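# Move the cardboard box from under a desk into the tote

## Task

Locate the cardboard box lying on the floor beneath one of the desks and place it inside the tote near the door so that no part of it sticks out past the tote's rim. The robot must not topple or be left leaning, or the task fails. The box has to rest there by itself at the end; if it only stays because the robot is holding it, the task is not done.

## Robot and tools

Robot: a Hello Robot Stretch 4, roughly 1.6 m tall. It has an omni-wheel base (rim no more than 0.23 m from the base origin), a lift running up a mast, one telescoping arm that reaches forward, a wrist with yaw, pitch and roll joints, and a two-finger gripper. There is a single arm, so each action carries one set of joint targets. A loose object may occasionally get a short shove from outside.

Frames: the base frame sits on the floor below the base centre, with x forward, y left and z up. hand_pose is reported in this frame; it is a point between the open fingertips, and when all wrist joints are at 0 its axes line up with the base axes. The printed value may be a little off. The odometry frame is the base frame as it was when the scene began. base_odometry counts wheel rotation only, so wheel slip shows up as travel. Its heading runs -3.142 to 3.142, positive to the left.

execute_actions(actions, cameras): actions is a list holding one action, or an empty list to just get state and images. An action may contain "base", "joints" or both, plus optional "pace" and "contact_limits". Alternatively it may contain only {"end_of_arm": "enable_torque"}, which re-enables any wrist or gripper motor that has switched itself off. "base" takes exactly one relative command, measured from the pose in the most recent state report: translate_m (metres along x, forward positive, -2 to 2), strafe_m (metres sideways, left positive, -2 to 2), or rotate_rad (radians, counter-clockwise positive, -3.2 to 3.2). "joints" takes absolute targets, keyed by joint name: lift_m 0 to 1.2 m; arm_m 0 to 0.55 m of extension; wrist_yaw_rad -1.134 to 4.276 (0 points forward, positive turns left, 3.14 is folded back, and above 3.4 the arm may get in the way); wrist_pitch_rad -1.117 to 4.259 (0 is level, 1.57 points straight down); wrist_roll_rad -1.117 to 4.259 (0 puts the fingers level, positive turns clockwise when viewed from behind); gripper_m -0.038 to 0.141, the fingertip gap in metres. pace is one of "slow", "default", "fast" or "max", giving base speeds of 0.1, 0.3, 0.4 or 0.6 m/s and turn rates of 1 to 4 rad/s; when lift_m is above 0.2 these are reduced further. contact_limits {"arm_m": 0 to 0.75}, default 0.5, sets how much force the arm may use before it stops. Any motion in one action starts together with the others. Each action lasts at most 15 s. A joint target outside its range gets clipped and this is reported; an unknown key or any other bad value causes the whole call to be refused. A joint or base you leave out of an action may keep driving toward its earlier target. cameras takes head_camera, head_left_camera, head_right_camera, wrist_camera or "all" (the default); [] returns no images. The pictures line lists which images came back, in order. If a call reports a stop, any later movement, wait or finish calls in that same reply are skipped.

wait(seconds 0 to 10): gives no new command and returns state and images. zoom_image(camera, region [x0,y0,x1,y1] in pixels, at most 504x504): shows an enlarged view of that camera's latest image. read_manual gives only licence text. finished_scene(scene) closes the scene for good after the last command has been held; the box has to stay in place afterwards.

Results: base_status and joint_status tell how each motion finished. done means it arrived (for the base, the wheels turned the full amount). off_target means it stopped short and may still be pushing. contact_stop_at_<key> means it hit something and that part goes slack. limit_stop_at_<name> means a built-in limit stopped it; limit_stop_at_tilt means a lean over 6 degrees, and the lift, arm and wheels go slack until the lean drops. time_out is also possible. torque_fault means a wrist motor went limp and needs enable_torque. on_its_own lists everything not commanded in that call; its "held at" value is a target, not the actual position. lidar_m has 12 sectors of 30 degrees: the first straight ahead, then counter-clockwise (4th left, 7th behind, 10th right). "-" means nothing seen or closer than 0.25 m. It detects things from about 0.15 m up, so desktops show up, but it misses glass and thin legs. wrist_depth_mm is a 7x7 grid of depths in mm from 100 to 2000, and it includes the robot's own body. motor_effort is in percent, positive toward higher joint values, with the peak in brackets; readings are noisy and carry fixed offsets. For wheels, positive effort turns the base right. turned_by_wheels and turned_by_imu differing by more than about 0.1 rad suggests a collision or slip. base_tilt is in degrees.

Gripping: command gripper_m smaller than the box's width. The reading alone does not show a grasp; a firm squeeze appears as a change in gripper effort. If the fingertips get caught on the floor, raise the lift. At the start of a scene, lift_m 0.4 together with wrist_yaw_rad 0 unfolds the wrist. Avoid tilting the gripper up while it is rolled, since that can cause own-body stops.

Things to avoid: driving or turning with more than 1 kg held while arm_m is above 0.2, particularly at fast paces; pushing or pulling steadily with the gripper high; tipping over; dropping, slamming or pressing hard on the box; driving onto low obstacles. Cameras: head_camera looks forward and down (turn the base to see elsewhere), the left and right fisheyes also show the base and arm, and the wrist_camera looks along the fingers. Calibration values are in the original setup.

Each tool is called as name(argument=value, ...), one argument or row to a line, values as JSON.

## Session

execute_actions(
  actions=[],
)

Scene clock: 0.00 s.
base_odometry: x=+0.000 y=+0.000 heading=+0.000 (m, m, rad; odometry frame)
turned_by_wheels: +0.000 (rad since the last result)
turned_by_imu: +0.000 (rad since the last result)
base_tilt: forward=-0.3 right=+0.0 (deg)
lidar_m: 1.33 1.00 0.89 0.87 1.07 1.39 2.05 0.89 0.76 0.78 0.96 1.32
base_status: not commanded
joint_positions: lift_m=+0.238 arm_m=+0.000 wrist_yaw_rad=+3.057 wrist_pitch_rad=+0.000 wrist_roll_rad=-0.013 gripper_m=+0.057
joint_status: not commanded
motor_effort: lift_m=+18 arm_m=-1 wrist_yaw_rad=+0 wrist_pitch_rad=-6 wrist_roll_rad=-1 gripper_m=-2 wheel_0=+0 wheel_1=+0 wheel_2=+0 (%)
hand_pose: x=-0.1088 y=+0.1114 z=+0.4164 quat_wxyz=(+0.042, +0.000, -0.006, +0.999) (m; base frame)
wrist_depth_mm: 133 136 - - - 1921 1618 / 108 137 - - - 1921 1618 / 113 138 - - - - 1708 / 134 168 - - - - 1661 / 1008 - - - - - 1661 / 1025 1255 195 1281 198 1281 1255 / 991 917 1042 106 960 917 917
pictures: head_camera, head_left_camera, head_right_camera, wrist_camera
Images, in order (width x height): head_camera 420x560, head_left_camera 420x672, head_right_camera 420x672, wrist_camera 616x392.

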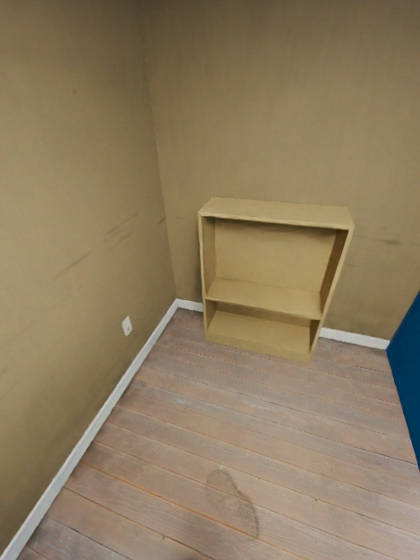

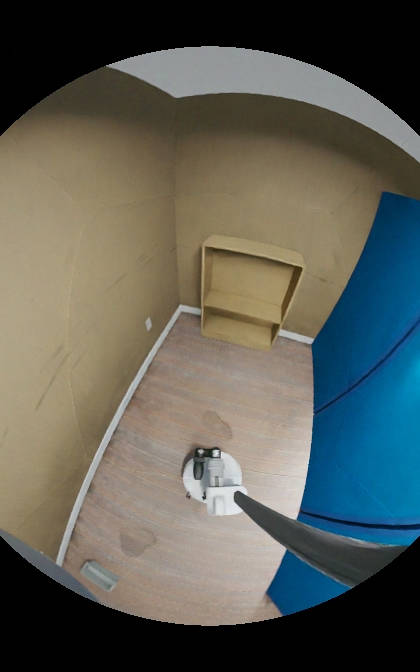

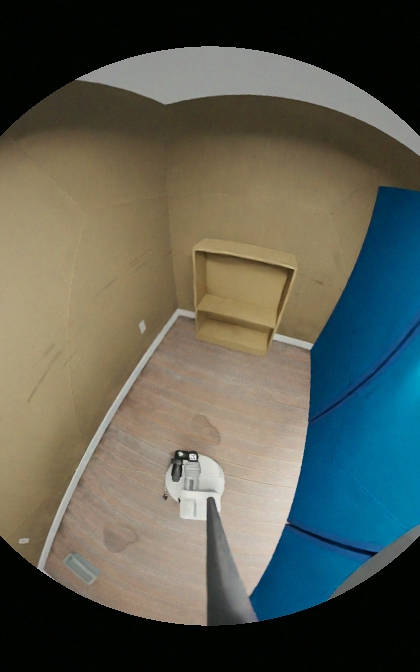

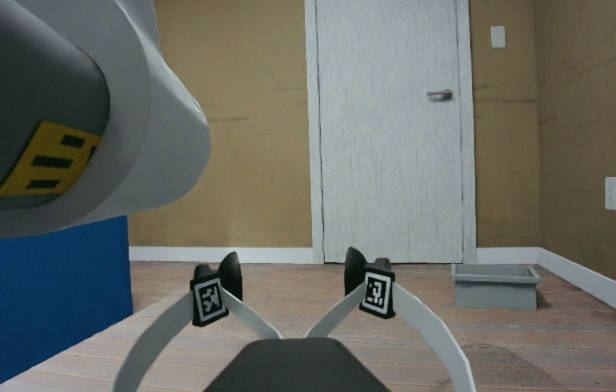

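execute_actions(
  actions=[
    {"base":{"rotate_rad":2.95},"joints":{"lift_m":0.4,"wrist_yaw_rad":0},"pace":"fast"},
  ],
)

execute_actions(
  actions=[
    {"base":{"translate_m":1.2},"pace":"fast"},
  ],
)

Scene clock: 3.30 s.
base_odometry: x=+0.000 y=+0.000 heading=+2.950 (m, m, rad; odometry frame)
turned_by_wheels: +2.950 (rad since the last result)
turned_by_imu: +2.920 (rad since the last result)
base_tilt: forward=-0.3 right=+0.0 (deg)
lidar_m: 2.05 1.02 0.78 0.75 0.87 1.32 1.31 1.15 0.92 0.89 0.97 1.39
base_status: done
joint_positions: lift_m=+0.400 arm_m=+0.000 wrist_yaw_rad=+0.000 wrist_pitch_rad=+0.000 wrist_roll_rad=-0.013 gripper_m=+0.057
joint_status: all done
motor_effort: lift_m=+24(27) arm_m=-1(1) wrist_yaw_rad=-2(6) wrist_pitch_rad=-6(7) wrist_roll_rad=+1(1) gripper_m=-1(1) wheel_0=-1(6) wheel_1=+0(8) wheel_2=+0(11) (%)
hand_pose: x=+0.4599 y=-0.0873 z=+0.5778 quat_wxyz=(+1.000, -0.006, +0.000, +0.000) (m; base frame)
wrist_depth_mm: 1921 1863 1756 1756 1756 1708 1430 / 1921 1863 1808 1756 1756 1708 1430 / 1921 1921 1863 1756 1756 1756 1464 / - 1863 1863 1756 1756 1756 1464 / - 1921 1921 1863 1808 1708 1499 / 1808 1863 196 1661 198 1708 1430 / 1281 1229 1366 106 1255 1060 1138
pictures: head_camera, head_left_camera, head_right_camera, wrist_camera
camera_calibration (this result's frames):
wrist_camera: T_world_to_cam=[[-0.0408843, -0.998708, -0.0301852, -0.0563763], [-0.0408436, 0.0318557, -0.998658, 0.646741], [0.998329, -0.0395966, -0.0420932, -0.208711], [0, 0, 0, 1]] pos_world=[0.232473, -0.0851701, 0.635386]
Images, in order (width x height): head_camera 420x560, head_left_camera 420x672, head_right_camera 420x672, wrist_camera 616x392.

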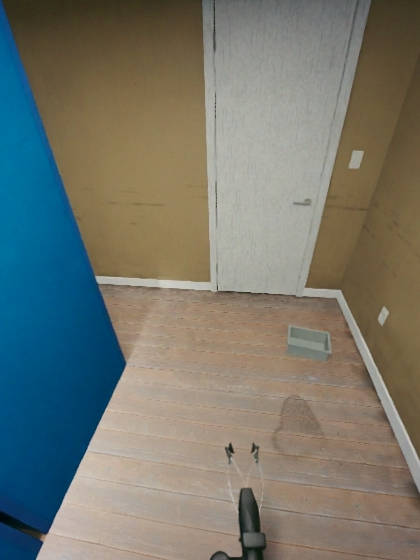

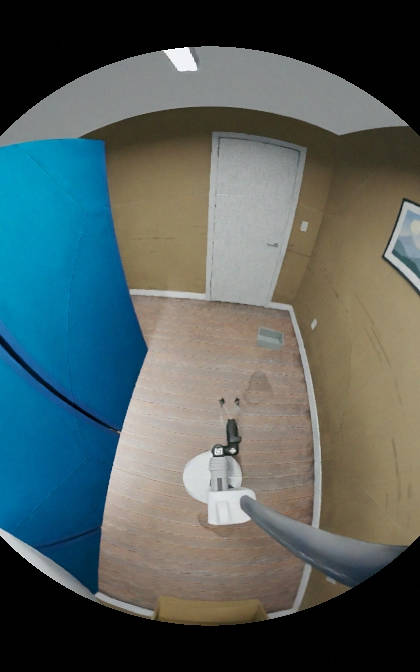

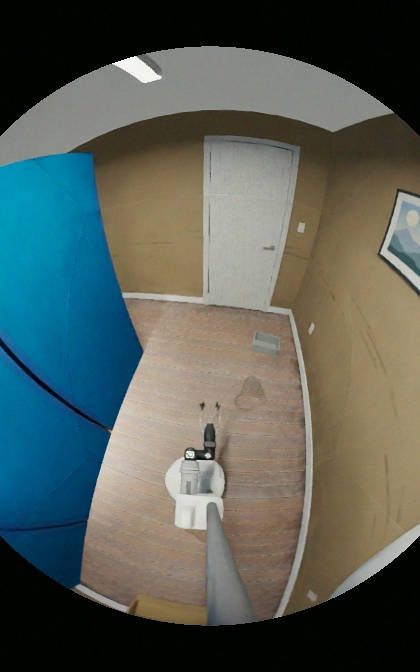

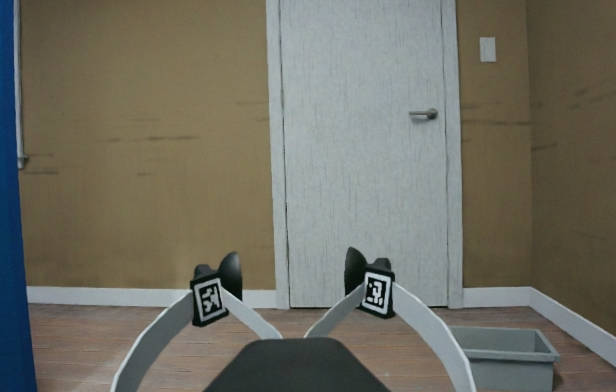

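Scene clock: 7.67 s.
base_odometry: x=-1.178 y=+0.229 heading=+2.950 (m, m, rad; odometry frame)
turned_by_wheels: +0.000 (rad since the last result)
turned_by_imu: -0.004 (rad since the last result)
base_tilt: forward=-0.3 right=+0.0 (deg)
lidar_m: 0.84 0.95 1.45 0.63 0.69 1.06 2.55 1.35 1.04 0.60 0.52 0.88
base_status: done
joint_positions: lift_m=+0.400 arm_m=+0.000 wrist_yaw_rad=+0.000 wrist_pitch_rad=+0.000 wrist_roll_rad=-0.013 gripper_m=+0.057
joint_status: not commanded
motor_effort: lift_m=+24(24) arm_m=-1(1) wrist_yaw_rad=-1(1) wrist_pitch_rad=-7(7) wrist_roll_rad=+1(1) gripper_m=-2(1) wheel_0=-2(7) wheel_1=-2(5) wheel_2=+1(14) (%)
hand_pose: x=+0.4599 y=-0.0874 z=+0.5778 quat_wxyz=(+1.000, -0.006, +0.000, +0.000) (m; base frame)
wrist_depth_mm: 699 676 640 627 609 597 591 / 699 683 647 627 627 603 591 / 707 683 668 634 621 609 597 / 715 691 683 640 627 615 603 / 715 699 647 647 627 615 603 / 723 707 196 640 198 621 603 / 723 699 699 105 634 621 609
pictures: head_camera, head_left_camera, head_right_camera, wrist_camera
camera_calibration (this result's frames):
wrist_camera: T_world_to_cam=[[-0.0412066, -0.998695, -0.0301851, -0.0563211], [-0.0408333, 0.0318688, -0.998658, 0.64674], [0.998316, -0.0399187, -0.0420932, -0.208709], [0, 0, 0, 1]] pos_world=[0.232445, -0.0851898, 0.635386]
Images, in order (width x height): head_camera 420x560, head_left_camera 420x672, head_right_camera 420x672, wrist_camera 616x392.

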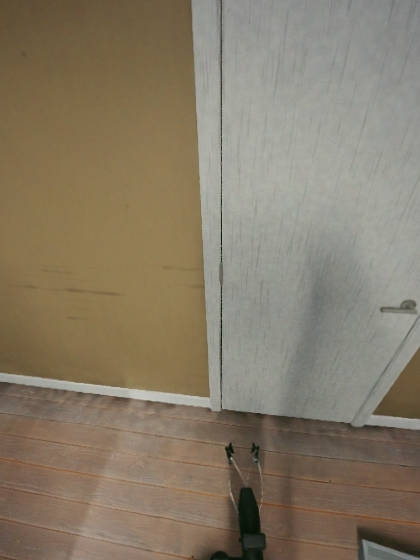

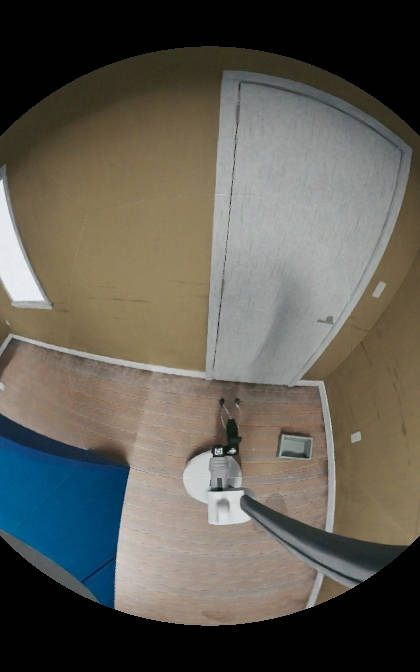

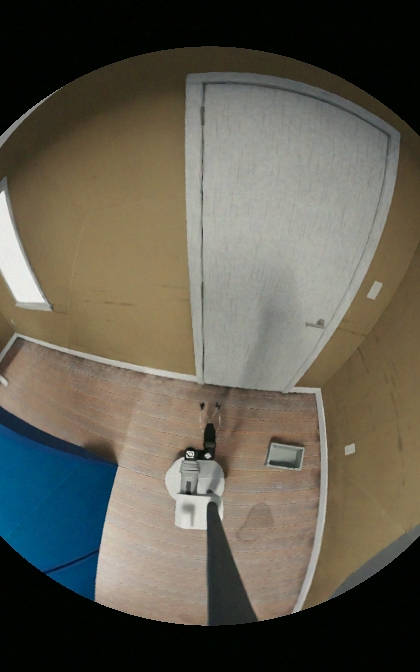

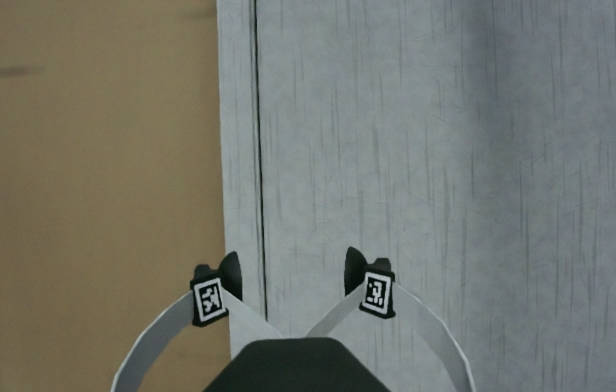

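execute_actions(
  actions=[
    {"base":{"rotate_rad":1.47},"joints":{"lift_m":0.2},"pace":"fast"},
  ],
  cameras=[],
)

execute_actions(
  actions=[
    {"base":{"strafe_m":-0.42},"pace":"fast"},
  ],
)

Scene clock: 11.33 s.
base_odometry: x=-1.178 y=+0.229 heading=-1.863 (m, m, rad; odometry frame)
turned_by_wheels: +1.470 (rad since the last result)
turned_by_imu: +1.455 (rad since the last result)
base_tilt: forward=-0.3 right=+0.1 (deg)
lidar_m: 0.62 0.66 0.93 2.52 1.46 1.08 0.62 0.59 0.88 0.83 0.92 1.27
base_status: done
joint_positions: lift_m=+0.200 arm_m=+0.000 wrist_yaw_rad=+0.000 wrist_pitch_rad=+0.000 wrist_roll_rad=-0.013 gripper_m=+0.057
joint_status: all done
motor_effort: lift_m=+14(22) arm_m=-1(1) wrist_yaw_rad=-1(1) wrist_pitch_rad=-7(7) wrist_roll_rad=+0(0) gripper_m=+0(4) wheel_0=+1(7) wheel_1=+1(5) wheel_2=+1(8) (%)
hand_pose: x=+0.4599 y=-0.0873 z=+0.3786 quat_wxyz=(+1.000, -0.006, +0.000, +0.000) (m; base frame)
wrist_depth_mm: 413 410 627 - - 1618 1160 / 413 415 621 - - 1661 1182 / 418 415 615 - - 1756 1160 / 418 418 597 - - 1708 1205 / 421 421 517 - - 1618 1229 / 424 424 195 1182 198 1205 1078 / 427 427 442 106 866 831 831
pictures: none
No camera images: the call's "cameras" was empty. Leave "cameras" out to get every camera's image.

Scene clock: 13.60 s.
base_odometry: x=-1.580 y=+0.350 heading=-1.864 (m, m, rad; odometry frame)
turned_by_wheels: +0.000 (rad since the last result)
turned_by_imu: -0.001 (rad since the last result)
base_tilt: forward=-0.4 right=+0.0 (deg)
lidar_m: 2.07 0.78 0.90 2.79 1.43 0.53 0.54 0.62 0.45 0.41 0.47 0.66
base_status: done
joint_positions: lift_m=+0.200 arm_m=+0.000 wrist_yaw_rad=+0.000 wrist_pitch_rad=+0.000 wrist_roll_rad=-0.013 gripper_m=+0.057
joint_status: not commanded
motor_effort: lift_m=+14(15) arm_m=-1(1) wrist_yaw_rad=-1(2) wrist_pitch_rad=-7(7) wrist_roll_rad=+0(1) gripper_m=+0(3) wheel_0=-1(12) wheel_1=+1(12) wheel_2=+0(1) (%)
hand_pose: x=+0.4599 y=-0.0874 z=+0.3786 quat_wxyz=(+1.000, -0.006, +0.000, +0.000) (m; base frame)
wrist_depth_mm: 820 - - - 1576 809 564 / 788 - - - 1661 831 574 / 788 - - - 1661 831 580 / 798 - - - 1708 854 585 / 778 - - - 1499 854 591 / 768 1308 196 1182 198 866 591 / 778 831 960 106 878 750 591
pictures: head_camera, head_left_camera, head_right_camera, wrist_camera
camera_calibration (this result's frames):
wrist_camera: T_world_to_cam=[[-0.0410828, -0.9987, -0.0301855, -0.0623564], [-0.040847, 0.0318645, -0.998657, 0.447758], [0.99832, -0.0397946, -0.0421029, -0.217099], [0, 0, 0, 1]] pos_world=[0.232462, -0.0851822, 0.436134]
Images, in order (width x height): head_camera 420x560, head_left_camera 420x672, head_right_camera 420x672, wrist_camera 616x392.

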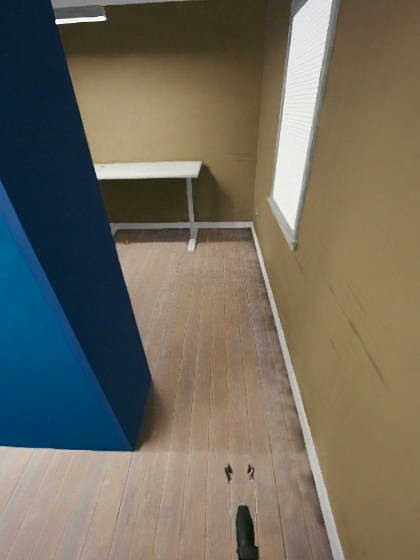

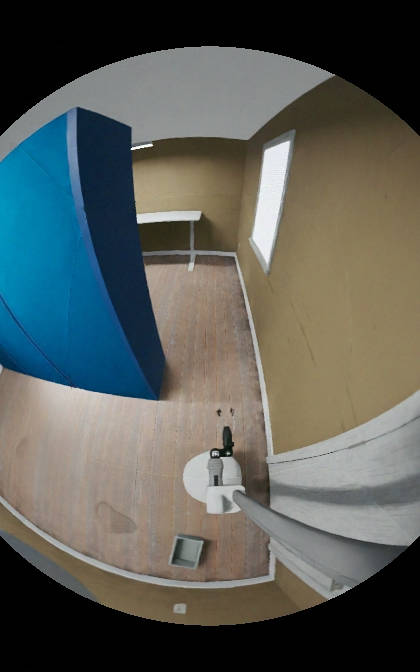

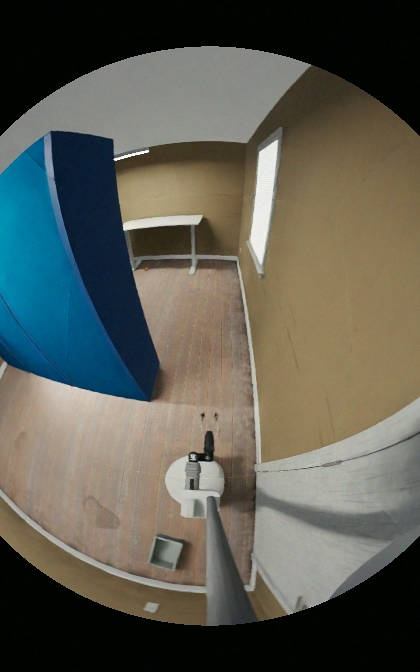

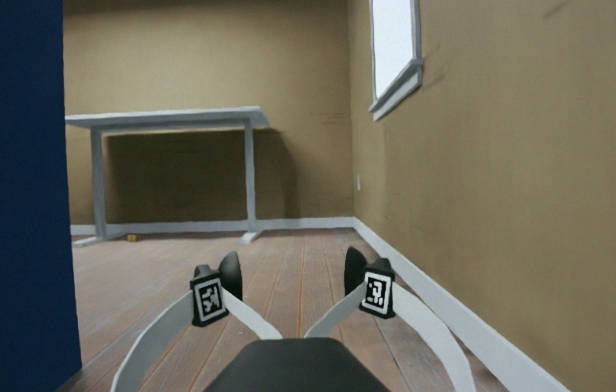

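execute_actions(
  actions=[
    {"base":{"translate_m":1.9},"pace":"max"},
  ],
)

Scene clock: 19.00 s.
base_odometry: x=-2.128 y=-1.469 heading=-1.864 (m, m, rad; odometry frame)
turned_by_wheels: +0.000 (rad since the last result)
turned_by_imu: -0.005 (rad since the last result)
base_tilt: forward=-0.4 right=+0.0 (deg)
lidar_m: 0.95 0.98 1.42 2.39 1.11 0.86 1.82 0.73 0.48 0.46 0.50 0.72
base_status: done
joint_positions: lift_m=+0.200 arm_m=+0.000 wrist_yaw_rad=+0.000 wrist_pitch_rad=+0.000 wrist_roll_rad=-0.013 gripper_m=+0.057
joint_status: not commanded
motor_effort: lift_m=+15(15) arm_m=-1(1) wrist_yaw_rad=+1(0) wrist_pitch_rad=-7(6) wrist_roll_rad=+1(1) gripper_m=-2(2) wheel_0=-2(7) wheel_1=-1(6) wheel_2=+1(13) (%)
hand_pose: x=+0.4599 y=-0.0874 z=+0.3785 quat_wxyz=(+1.000, -0.006, +0.000, +0.000) (m; base frame)
wrist_depth_mm: 1042 1060 1430 1499 1499 917 627 / 1464 1464 1499 1499 1499 917 647 / 1499 1499 1499 1499 1499 946 647 / 1499 1499 1537 1499 1537 946 654 / 1499 1537 1499 1537 1537 960 654 / 1336 1308 195 1182 198 931 661 / 931 842 946 106 854 798 654
pictures: head_camera, head_left_camera, head_right_camera, wrist_camera
camera_calibration (this result's frames):
wrist_camera: T_world_to_cam=[[-0.0412089, -0.998694, -0.0301854, -0.0623367], [-0.0408428, 0.0318696, -0.998657, 0.447694], [0.998315, -0.0399208, -0.0421028, -0.217101], [0, 0, 0, 1]] pos_world=[0.232451, -0.08519, 0.436071]
Images, in order (width x height): head_camera 420x560, head_left_camera 420x672, head_right_camera 420x672, wrist_camera 616x392.

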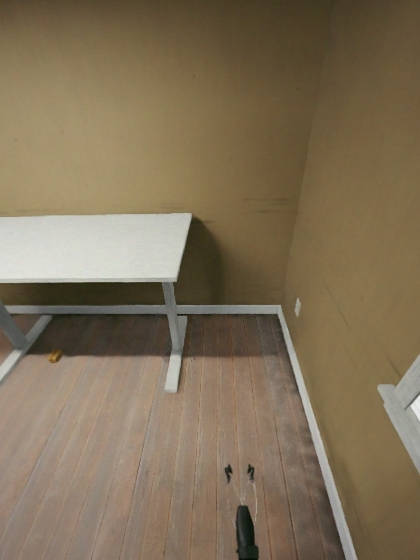

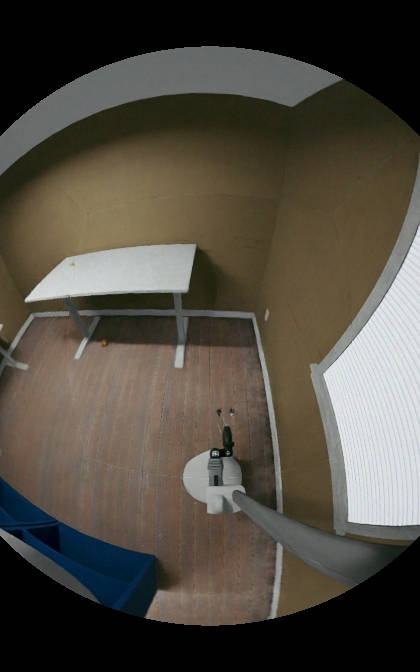

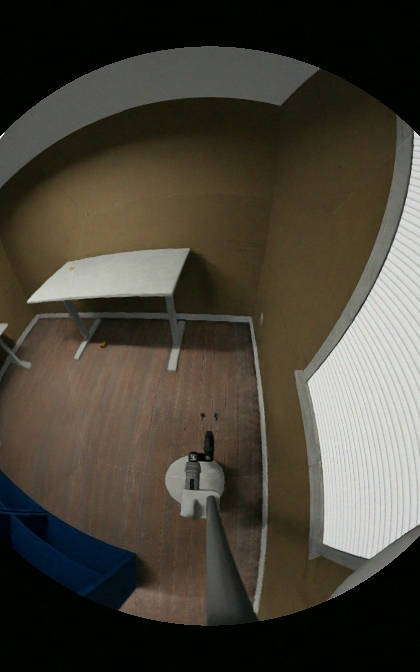

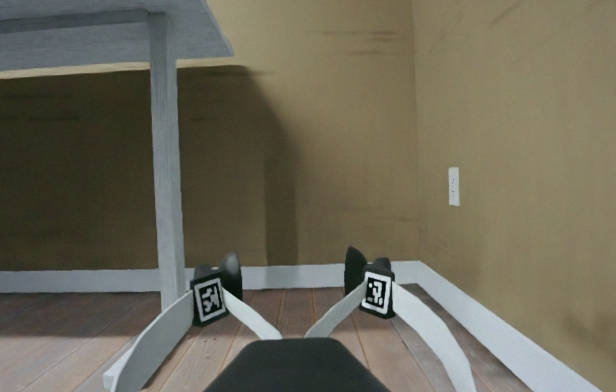

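execute_actions(
  actions=[
    {"base":{"strafe_m":1.3},"joints":{"wrist_pitch_rad":0.35,"gripper_m":0.12},"pace":"max"},
  ],
)

Scene clock: 24.10 s.
base_odometry: x=-0.884 y=-1.845 heading=-1.864 (m, m, rad; odometry frame)
turned_by_wheels: +0.000 (rad since the last result)
turned_by_imu: +0.001 (rad since the last result)
base_tilt: forward=-0.3 right=+0.0 (deg)
lidar_m: 0.96 1.04 1.18 1.12 1.01 0.77 0.73 0.77 1.11 1.77 1.39 1.00
base_status: done
joint_positions: lift_m=+0.200 arm_m=+0.000 wrist_yaw_rad=+0.000 wrist_pitch_rad=+0.352 wrist_roll_rad=-0.013 gripper_m=+0.120
joint_status: all done
motor_effort: lift_m=+16(16) arm_m=-1(1) wrist_yaw_rad=+0(0) wrist_pitch_rad=-6(6) wrist_roll_rad=+0(1) gripper_m=+1(1) wheel_0=+1(13) wheel_1=+1(13) wheel_2=+0(0) (%)
hand_pose: x=+0.4421 y=-0.0874 z=+0.2790 quat_wxyz=(+0.985, -0.006, +0.175, +0.001) (m; base frame)
wrist_depth_mm: 1397 1397 1397 1366 1397 1397 1366 / 1464 1464 1464 1464 1499 1464 1464 / 1537 1499 1464 1499 1537 1537 1281 / 1078 1078 1060 1060 1042 1042 1025 / 788 778 788 778 778 778 759 / 621 569 574 615 564 603 597 / 517 508 530 106 521 496 508
pictures: head_camera, head_left_camera, head_right_camera, wrist_camera
camera_calibration (this result's frames):
wrist_camera: T_world_to_cam=[[-0.0491603, -0.998692, -0.0140851, -0.0670693], [-0.382781, 0.031864, -0.923289, 0.477709], [0.92253, -0.0399976, -0.383847, -0.0747763], [0, 0, 0, 1]] pos_world=[0.248544, -0.0851941, 0.411416]
Images, in order (width x height): head_camera 420x560, head_left_camera 420x672, head_right_camera 420x672, wrist_camera 616x392.

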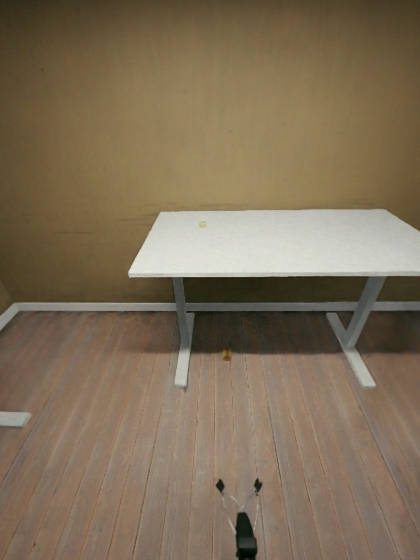

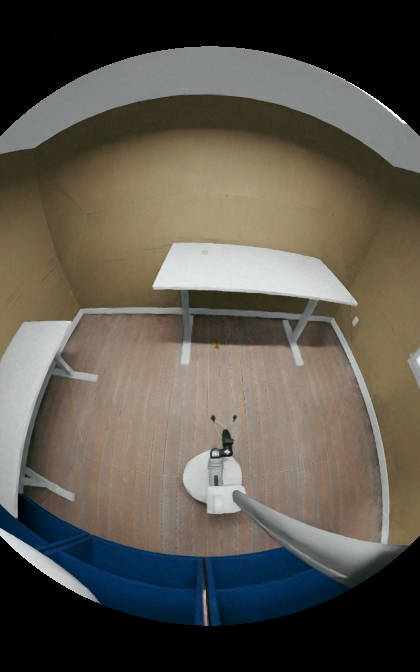

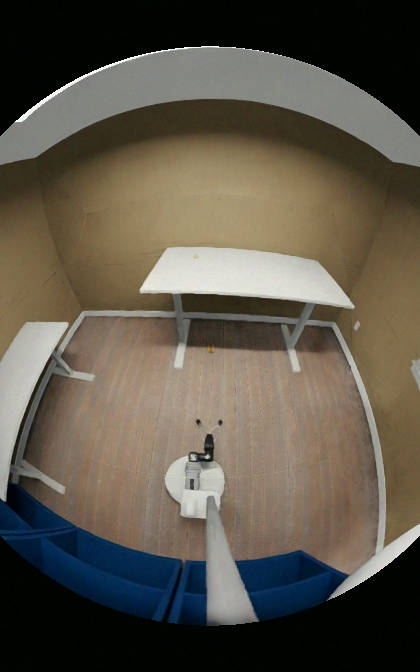

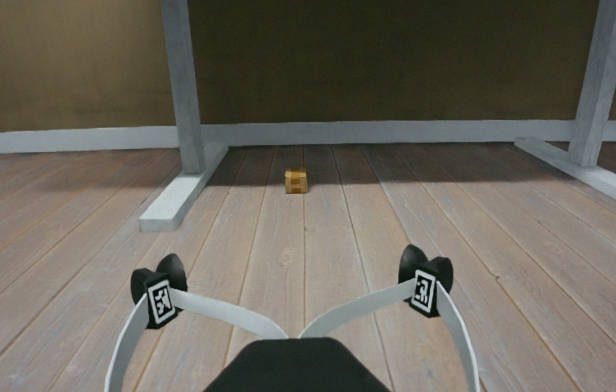

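execute_actions(
  actions=[
    {"base":{"translate_m":0.5},"joints":{"wrist_pitch_rad":0.8,"arm_m":0.28,"lift_m":0.09},"pace":"fast"},
  ],
  cameras=["wrist_camera","head_left_camera"],
)

Scene clock: 27.80 s.
base_odometry: x=-1.028 y=-2.324 heading=-1.864 (m, m, rad; odometry frame)
turned_by_wheels: +0.000 (rad since the last result)
turned_by_imu: -0.002 (rad since the last result)
base_tilt: forward=-0.3 right=+0.1 (deg)
lidar_m: 0.46 0.51 1.19 1.10 1.14 1.28 1.24 1.32 1.89 1.79 0.69 0.51
base_status: done
joint_positions: lift_m=+0.090 arm_m=+0.279 wrist_yaw_rad=+0.000 wrist_pitch_rad=+0.802 wrist_roll_rad=-0.013 gripper_m=+0.120
joint_status: all done
motor_effort: lift_m=+14(15) arm_m=+4(6) wrist_yaw_rad=+0(2) wrist_pitch_rad=-5(4) wrist_roll_rad=+0(0) gripper_m=-1(0) wheel_0=-1(6) wheel_1=-2(6) wheel_2=+0(14) (%)
hand_pose: x=+0.6508 y=-0.0874 z=+0.0613 quat_wxyz=(+0.921, -0.006, +0.390, +0.003) (m; base frame)
wrist_depth_mm: 504 554 574 574 580 574 574 / 427 473 469 469 473 473 477 / 384 399 397 332 399 402 404 / 345 345 347 330 347 347 347 / 304 306 306 307 307 307 307 / 271 262 265 274 264 274 273 / 248 247 253 106 253 248 252
pictures: head_left_camera, wrist_camera
camera_calibration (this result's frames):
wrist_camera: T_world_to_cam=[[-0.0502969, -0.998697, 0.00868369, -0.0605176], [-0.745916, 0.0317816, -0.665282, 0.57713], [0.664138, -0.0399389, -0.746542, -0.160368], [0, 0, 0, 1]] pos_world=[0.533953, -0.0851857, 0.264758]
Images, in order (width x height): head_left_camera 420x672, wrist_camera 616x392.

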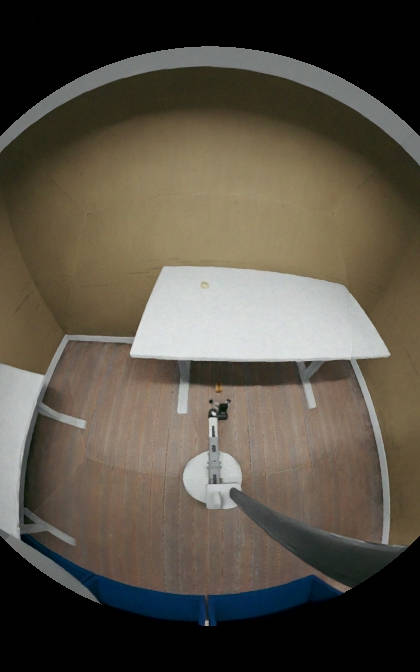

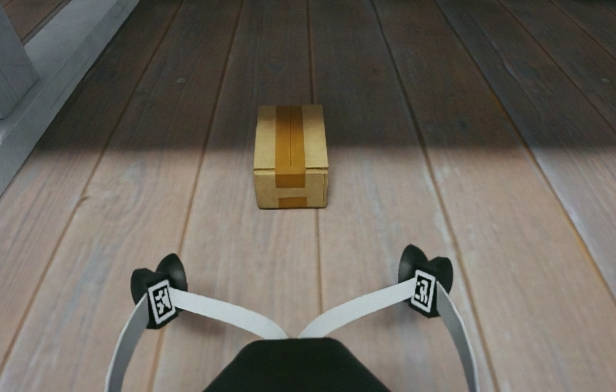

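execute_actions(
  actions=[
    {"joints":{"arm_m":0.42,"lift_m":0.065}},
  ],
  cameras=["wrist_camera"],
)

execute_actions(
  actions=[
    {"joints":{"gripper_m":0.02}},
  ],
  cameras=["wrist_camera"],
)

execute_actions(
  actions=[
    {"joints":{"lift_m":0.2,"arm_m":0.2}},
  ],
  cameras=["wrist_camera"],
)

Scene clock: 30.67 s.
base_odometry: x=-1.028 y=-2.324 heading=-1.864 (m, m, rad; odometry frame)
turned_by_wheels: +0.000 (rad since the last result)
turned_by_imu: +0.000 (rad since the last result)
base_tilt: forward=-0.3 right=+0.0 (deg)
lidar_m: 0.48 0.52 1.15 1.09 1.16 1.30 1.24 1.30 1.89 1.80 0.69 0.48
base_status: not commanded
joint_positions: lift_m=+0.065 arm_m=+0.419 wrist_yaw_rad=+0.000 wrist_pitch_rad=+0.802 wrist_roll_rad=-0.013 gripper_m=+0.120
joint_status: all done
motor_effort: lift_m=+14(15) arm_m=+5(4) wrist_yaw_rad=+0(0) wrist_pitch_rad=-5(5) wrist_roll_rad=+0(0) gripper_m=+0(2) wheel_0=-1(1) wheel_1=-2(2) wheel_2=+0(0) (%)
hand_pose: x=+0.7907 y=-0.0874 z=+0.0364 quat_wxyz=(+0.921, -0.006, +0.390, +0.003) (m; base frame)
wrist_depth_mm: 452 500 521 517 525 517 521 / 397 424 427 424 427 430 433 / 362 357 359 359 362 362 364 / 312 314 314 312 314 314 315 / 274 277 271 219 278 277 277 / 245 236 204 196 238 248 248 / 224 223 224 105 229 224 225
pictures: wrist_camera
camera_calibration (this result's frames):
wrist_camera: T_world_to_cam=[[-0.0503675, -0.998693, 0.00868381, -0.0532222], [-0.745916, 0.0318343, -0.665279, 0.664901], [0.664133, -0.0399858, -0.746544, -0.271905], [0, 0, 0, 1]] pos_world=[0.673861, -0.0851917, 0.239818]
Images, in order (width x height): wrist_camera 616x392.

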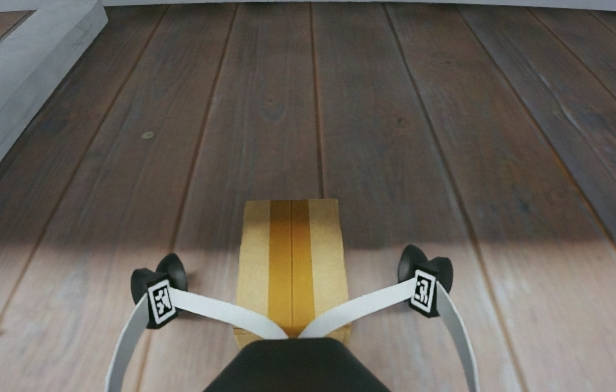

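Scene clock: 32.53 s.
base_odometry: x=-1.028 y=-2.324 heading=-1.864 (m, m, rad; odometry frame)
turned_by_wheels: +0.000 (rad since the last result)
turned_by_imu: +0.000 (rad since the last result)
base_tilt: forward=-0.3 right=+0.0 (deg)
lidar_m: 0.48 0.52 1.16 1.10 1.16 1.28 1.21 1.32 1.89 1.79 0.70 0.49
base_status: not commanded
joint_positions: lift_m=+0.065 arm_m=+0.419 wrist_yaw_rad=+0.000 wrist_pitch_rad=+0.802 wrist_roll_rad=-0.013 gripper_m=+0.020
joint_status: all done
motor_effort: lift_m=+14(13) arm_m=+5(5) wrist_yaw_rad=+0(0) wrist_pitch_rad=-6(6) wrist_roll_rad=+0(0) gripper_m=-16(15) wheel_0=-1(1) wheel_1=-2(1) wheel_2=+0(0) (%)
hand_pose: x=+0.7906 y=-0.0874 z=+0.0363 quat_wxyz=(+0.921, -0.006, +0.390, +0.003) (m; base frame)
wrist_depth_mm: 449 500 517 517 521 512 521 / 399 424 421 421 424 427 430 / 359 359 357 359 359 362 364 / 310 312 312 314 314 314 314 / 274 276 270 208 277 277 277 / 245 246 186 186 185 247 247 / 224 219 224 106 228 224 224
pictures: wrist_camera
camera_calibration (this result's frames):
wrist_camera: T_world_to_cam=[[-0.0503625, -0.998693, 0.00871173, -0.0532319], [-0.746283, 0.0318341, -0.664867, 0.665016], [0.66372, -0.0399857, -0.746911, -0.271576], [0, 0, 0, 1]] pos_world=[0.67386, -0.0851916, 0.239768]
Images, in order (width x height): wrist_camera 616x392.

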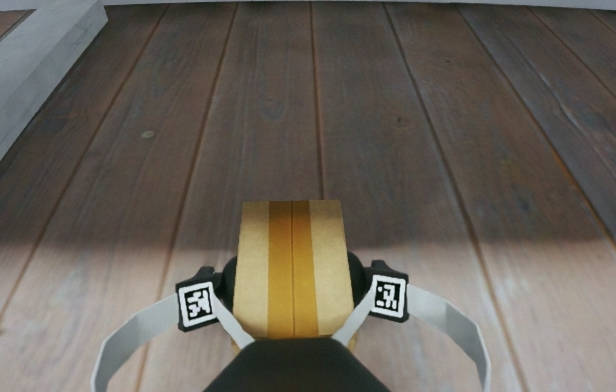

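Scene clock: 34.30 s.
base_odometry: x=-1.028 y=-2.324 heading=-1.864 (m, m, rad; odometry frame)
turned_by_wheels: +0.000 (rad since the last result)
turned_by_imu: +0.000 (rad since the last result)
base_tilt: forward=-0.3 right=+0.1 (deg)
lidar_m: 0.45 0.51 1.14 1.11 1.17 1.30 1.23 1.30 1.88 1.79 0.72 0.51
base_status: not commanded
joint_positions: lift_m=+0.200 arm_m=+0.201 wrist_yaw_rad=+0.000 wrist_pitch_rad=+0.803 wrist_roll_rad=-0.013 gripper_m=+0.020
joint_status: all done
motor_effort: lift_m=+25(27) arm_m=-5(6) wrist_yaw_rad=+0(0) wrist_pitch_rad=-8(7) wrist_roll_rad=+0(0) gripper_m=-16(17) wheel_0=-1(1) wheel_1=-2(2) wheel_2=+0(0) (%)
hand_pose: x=+0.5722 y=-0.0874 z=+0.1703 quat_wxyz=(+0.921, -0.006, +0.391, +0.002) (m; base frame)
wrist_depth_mm: 449 768 788 788 798 798 798 / 452 634 661 661 668 668 676 / 488 554 564 564 569 569 569 / 455 492 488 492 492 488 496 / 410 436 424 208 436 436 436 / 379 384 186 186 186 387 387 / 349 343 351 106 359 351 351
pictures: wrist_camera
camera_calibration (this result's frames):
wrist_camera: T_world_to_cam=[[-0.0505092, -0.998685, 0.00873123, -0.0653439], [-0.746535, 0.0319463, -0.664579, 0.591252], [0.663426, -0.0400855, -0.747167, -0.0263912], [0, 0, 0, 1]] pos_world=[0.455598, -0.0852043, 0.373785]
Images, in order (width x height): wrist_camera 616x392.

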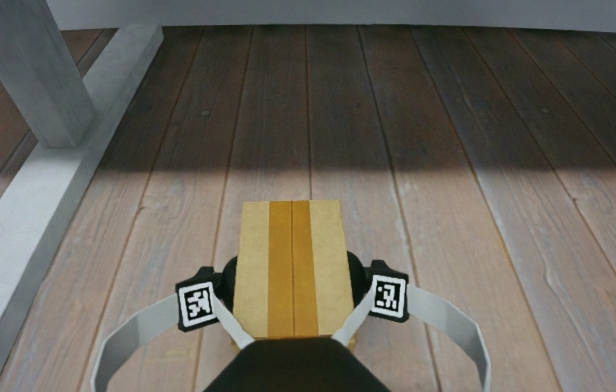

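execute_actions(
  actions=[
    {"base":{"rotate_rad":-3.2},"joints":{"arm_m":0.05},"pace":"fast"},
  ],
  cameras=[],
)

execute_actions(
  actions=[
    {"base":{"strafe_m":1.33},"pace":"max"},
  ],
  cameras=["head_camera","head_left_camera"],
)

Scene clock: 37.67 s.
base_odometry: x=-1.028 y=-2.324 heading=+1.219 (m, m, rad; odometry frame)
turned_by_wheels: -3.200 (rad since the last result)
turned_by_imu: -3.168 (rad since the last result)
base_tilt: forward=-0.4 right=+0.1 (deg)
lidar_m: 1.22 1.26 1.85 1.77 0.74 0.52 0.46 0.50 1.18 1.10 1.15 1.32
base_status: done
joint_positions: lift_m=+0.200 arm_m=+0.051 wrist_yaw_rad=+0.000 wrist_pitch_rad=+0.802 wrist_roll_rad=-0.013 gripper_m=+0.020
joint_status: all done
motor_effort: lift_m=+24(25) arm_m=-5(7) wrist_yaw_rad=+1(1) wrist_pitch_rad=-7(7) wrist_roll_rad=+0(1) gripper_m=-16(14) wheel_0=+1(7) wheel_1=+0(12) wheel_2=+0(8) (%)
hand_pose: x=+0.4223 y=-0.0874 z=+0.1704 quat_wxyz=(+0.921, -0.006, +0.391, +0.002) (m; base frame)
wrist_depth_mm: 809 809 820 820 809 809 820 / 676 668 668 661 668 676 683 / 569 564 569 569 569 574 574 / 488 492 492 492 496 496 496 / 436 436 424 208 436 436 436 / 387 389 186 186 186 389 389 / 351 345 351 106 359 351 355
pictures: none
No camera images: the call's "cameras" was empty. Leave "cameras" out to get every camera's image.

Scene clock: 41.27 s.
base_odometry: x=-2.277 y=-1.866 heading=+1.219 (m, m, rad; odometry frame)
turned_by_wheels: +0.000 (rad since the last result)
turned_by_imu: +0.000 (rad since the last result)
base_tilt: forward=-0.4 right=+0.1 (deg)
lidar_m: 1.52 0.67 0.47 0.43 0.51 0.69 1.00 0.56 0.78 2.44 1.78 1.23
base_status: done
joint_positions: lift_m=+0.200 arm_m=+0.051 wrist_yaw_rad=+0.000 wrist_pitch_rad=+0.802 wrist_roll_rad=-0.013 gripper_m=+0.020
joint_status: not commanded
motor_effort: lift_m=+23(24) arm_m=-5(5) wrist_yaw_rad=+1(1) wrist_pitch_rad=-7(8) wrist_roll_rad=+0(2) gripper_m=-17(17) wheel_0=+0(15) wheel_1=-1(13) wheel_2=+1(3) (%)
hand_pose: x=+0.4222 y=-0.0874 z=+0.1704 quat_wxyz=(+0.921, -0.006, +0.391, +0.002) (m; base frame)
wrist_depth_mm: 809 809 809 820 820 798 820 / 668 668 661 668 668 676 676 / 564 564 564 569 569 569 569 / 492 492 492 492 492 496 496 / 433 433 427 208 436 436 436 / 389 387 186 186 186 389 389 / 353 343 351 106 359 353 355
pictures: head_camera, head_left_camera
Images, in order (width x height): head_camera 420x560, head_left_camera 420x672.

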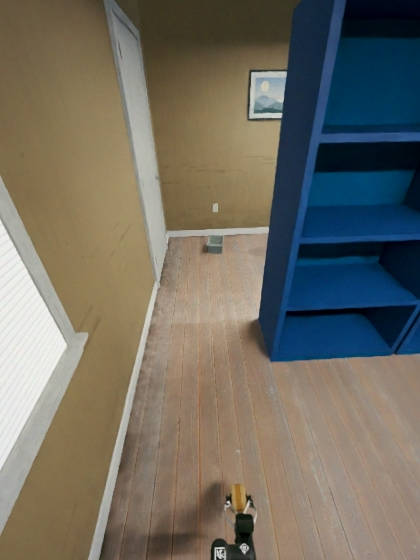

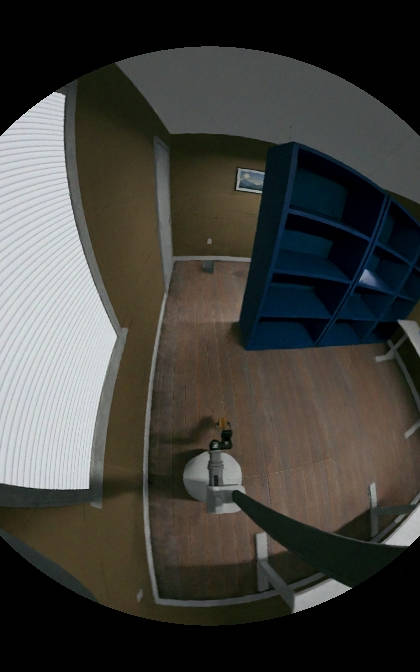

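execute_actions(
  actions=[
    {"base":{"translate_m":2.0},"joints":{"lift_m":0.3},"pace":"max"},
  ],
  cameras=["head_camera","wrist_camera"],
)

Scene clock: 46.97 s.
base_odometry: x=-1.589 y=+0.012 heading=+1.219 (m, m, rad; odometry frame)
turned_by_wheels: +0.000 (rad since the last result)
turned_by_imu: -0.006 (rad since the last result)
base_tilt: forward=-0.3 right=+0.0 (deg)
lidar_m: 0.83 0.81 0.56 0.56 0.58 0.80 1.86 0.49 0.46 1.09 2.07 1.42
base_status: done
joint_positions: lift_m=+0.300 arm_m=+0.051 wrist_yaw_rad=+0.000 wrist_pitch_rad=+0.802 wrist_roll_rad=-0.013 gripper_m=+0.020
joint_status: all done
motor_effort: lift_m=+23(28) arm_m=-5(5) wrist_yaw_rad=+0(0) wrist_pitch_rad=-6(8) wrist_roll_rad=+0(1) gripper_m=-17(15) wheel_0=-2(8) wheel_1=-1(7) wheel_2=+0(16) (%)
hand_pose: x=+0.4222 y=-0.0874 z=+0.2705 quat_wxyz=(+0.921, -0.006, +0.390, +0.003) (m; base frame)
wrist_depth_mm: 1008 991 946 946 1025 1025 1025 / 842 854 759 831 842 854 854 / 723 723 699 699 715 715 723 / 621 621 627 621 627 621 627 / 544 554 539 208 554 549 554 / 488 492 186 186 186 492 492 / 449 436 445 106 459 442 449
pictures: head_camera, wrist_camera
camera_calibration (this result's frames):
wrist_camera: T_world_to_cam=[[-0.0503252, -0.998695, 0.00872437, -0.0738362], [-0.746408, 0.0318054, -0.664728, 0.545822], [0.663583, -0.0399645, -0.747035, 0.147911], [0, 0, 0, 1]] pos_world=[0.305539, -0.0851887, 0.473962]
Images, in order (width x height): head_camera 420x560, wrist_camera 616x392.

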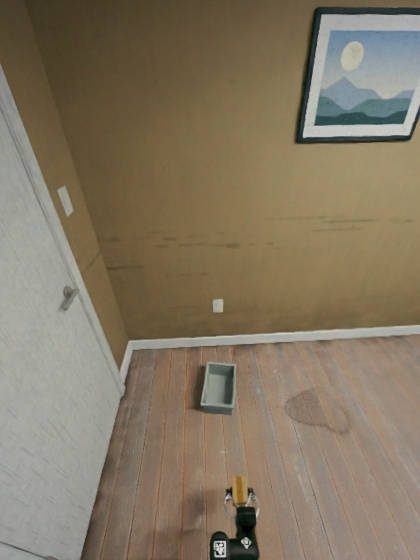

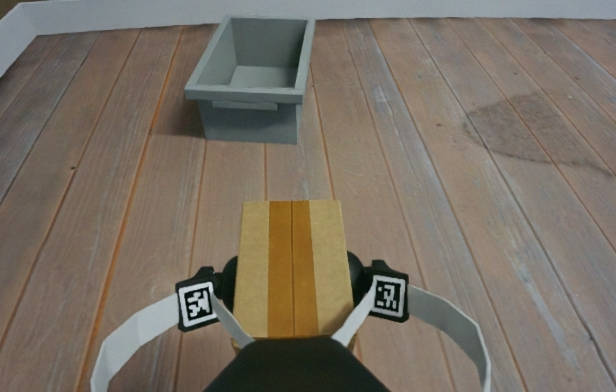

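execute_actions(
  actions=[
    {"base":{"strafe_m":0.06},"joints":{"arm_m":0.3},"pace":"fast"},
  ],
  cameras=[],
)

execute_actions(
  actions=[
    {"base":{"translate_m":0.35},"pace":"fast"},
  ],
  cameras=["head_camera","wrist_camera","head_right_camera"],
)

Scene clock: 50.07 s.
base_odometry: x=-1.645 y=+0.033 heading=+1.219 (m, m, rad; odometry frame)
turned_by_wheels: +0.000 (rad since the last result)
turned_by_imu: +0.000 (rad since the last result)
base_tilt: forward=-0.4 right=+0.0 (deg)
lidar_m: 0.81 0.75 0.49 0.48 0.51 0.70 1.81 0.61 0.53 1.11 2.07 1.41
base_status: done
joint_positions: lift_m=+0.300 arm_m=+0.299 wrist_yaw_rad=+0.000 wrist_pitch_rad=+0.802 wrist_roll_rad=-0.013 gripper_m=+0.020
joint_status: all done
motor_effort: lift_m=+23(23) arm_m=+5(5) wrist_yaw_rad=+0(0) wrist_pitch_rad=-7(7) wrist_roll_rad=+0(1) gripper_m=-20(14) wheel_0=+0(10) wheel_1=-1(7) wheel_2=-1(3) (%)
hand_pose: x=+0.6706 y=-0.0874 z=+0.2705 quat_wxyz=(+0.921, -0.006, +0.390, +0.003) (m; base frame)
wrist_depth_mm: 809 809 831 854 854 878 891 / 831 842 809 676 854 854 866 / 715 723 691 691 707 715 715 / 621 621 504 554 627 627 627 / 544 549 525 208 549 554 549 / 488 488 186 186 186 488 496 / 449 436 445 105 452 445 449
pictures: none
No camera images: the call's "cameras" was empty. Leave "cameras" out to get every camera's image.

Scene clock: 52.23 s.
base_odometry: x=-1.524 y=+0.361 heading=+1.219 (m, m, rad; odometry frame)
turned_by_wheels: +0.000 (rad since the last result)
turned_by_imu: -0.001 (rad since the last result)
base_tilt: forward=-0.3 right=+0.1 (deg)
lidar_m: 0.50 0.70 0.53 0.49 0.51 0.74 1.77 0.78 0.93 2.29 1.54 0.48
base_status: done
joint_positions: lift_m=+0.300 arm_m=+0.299 wrist_yaw_rad=+0.000 wrist_pitch_rad=+0.802 wrist_roll_rad=-0.013 gripper_m=+0.020
joint_status: not commanded
motor_effort: lift_m=+23(23) arm_m=+5(5) wrist_yaw_rad=+0(1) wrist_pitch_rad=-7(6) wrist_roll_rad=-1(0) gripper_m=-15(17) wheel_0=+0(6) wheel_1=-1(5) wheel_2=+2(9) (%)
hand_pose: x=+0.6706 y=-0.0874 z=+0.2704 quat_wxyz=(+0.921, -0.006, +0.391, +0.003) (m; base frame)
wrist_depth_mm: 473 488 496 508 517 530 539 / 530 544 559 569 580 597 603 / 597 603 621 634 654 668 676 / 615 621 621 627 627 627 621 / 544 549 421 208 539 554 549 / 488 492 186 187 185 492 492 / 445 439 345 106 445 442 449
pictures: head_camera, head_right_camera, wrist_camera
camera_calibration (this result's frames):
wrist_camera: T_world_to_cam=[[-0.0503385, -0.998694, 0.0087277, -0.061332], [-0.746451, 0.0318157, -0.664679, 0.731207], [0.663533, -0.0399737, -0.747078, -0.0168619], [0, 0, 0, 1]] pos_world=[0.553912, -0.0851898, 0.473956]
Images, in order (width x height): head_camera 420x560, head_right_camera 420x672, wrist_camera 616x392.

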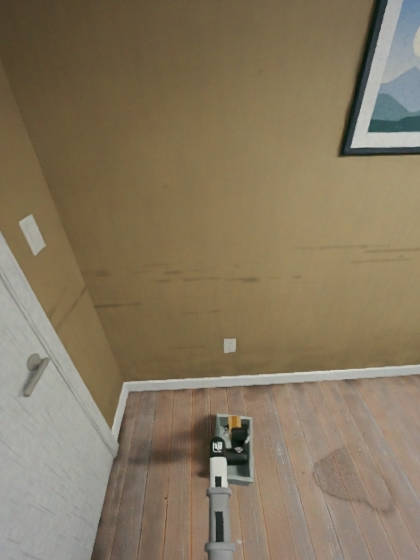

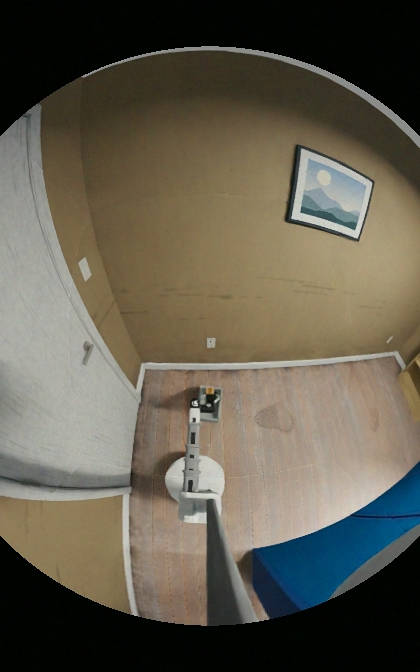

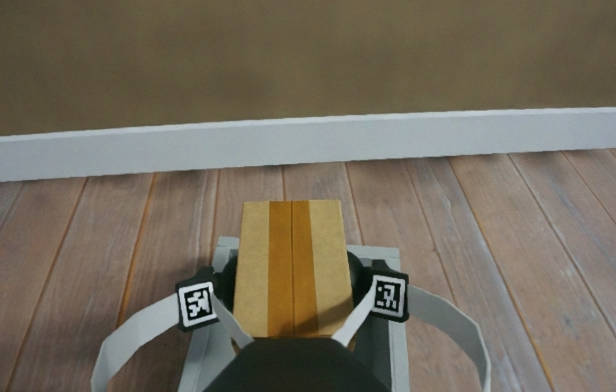

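execute_actions(
  actions=[
    {"joints":{"lift_m":0.085}},
  ],
  cameras=["wrist_camera"],
)

Scene clock: 55.03 s.
base_odometry: x=-1.524 y=+0.361 heading=+1.219 (m, m, rad; odometry frame)
turned_by_wheels: +0.000 (rad since the last result)
turned_by_imu: +0.000 (rad since the last result)
base_tilt: forward=-0.3 right=+0.0 (deg)
lidar_m: 0.72 0.72 0.54 0.50 0.50 0.75 1.79 0.78 0.90 2.28 1.55 1.09
base_status: not commanded
joint_positions: lift_m=+0.085 arm_m=+0.299 wrist_yaw_rad=+0.000 wrist_pitch_rad=+0.802 wrist_roll_rad=-0.013 gripper_m=+0.020
joint_status: all done
motor_effort: lift_m=+14(22) arm_m=+5(5) wrist_yaw_rad=+0(0) wrist_pitch_rad=-7(9) wrist_roll_rad=+1(0) gripper_m=-17(16) wheel_0=+1(0) wheel_1=-1(1) wheel_2=+2(1) (%)
hand_pose: x=+0.6706 y=-0.0874 z=+0.0562 quat_wxyz=(+0.921, -0.006, +0.391, +0.003) (m; base frame)
wrist_depth_mm: 469 477 484 492 500 517 525 / 462 445 262 262 255 462 469 / 392 223 289 291 277 370 392 / 338 196 320 319 314 191 342 / 283 199 273 208 291 169 300 / 147 177 186 186 185 149 267 / 142 191 240 106 241 135 239
pictures: wrist_camera
camera_calibration (this result's frames):
wrist_camera: T_world_to_cam=[[-0.0503385, -0.998694, 0.00872771, -0.059462], [-0.746453, 0.0318158, -0.664677, 0.5888], [0.663531, -0.0399737, -0.74708, -0.176926], [0, 0, 0, 1]] pos_world=[0.553914, -0.0851898, 0.259703]
Images, in order (width x height): wrist_camera 616x392.

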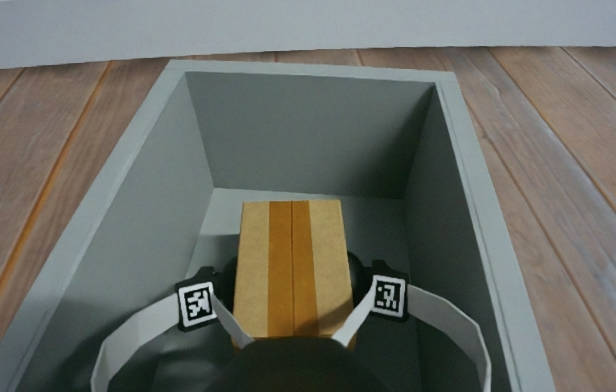

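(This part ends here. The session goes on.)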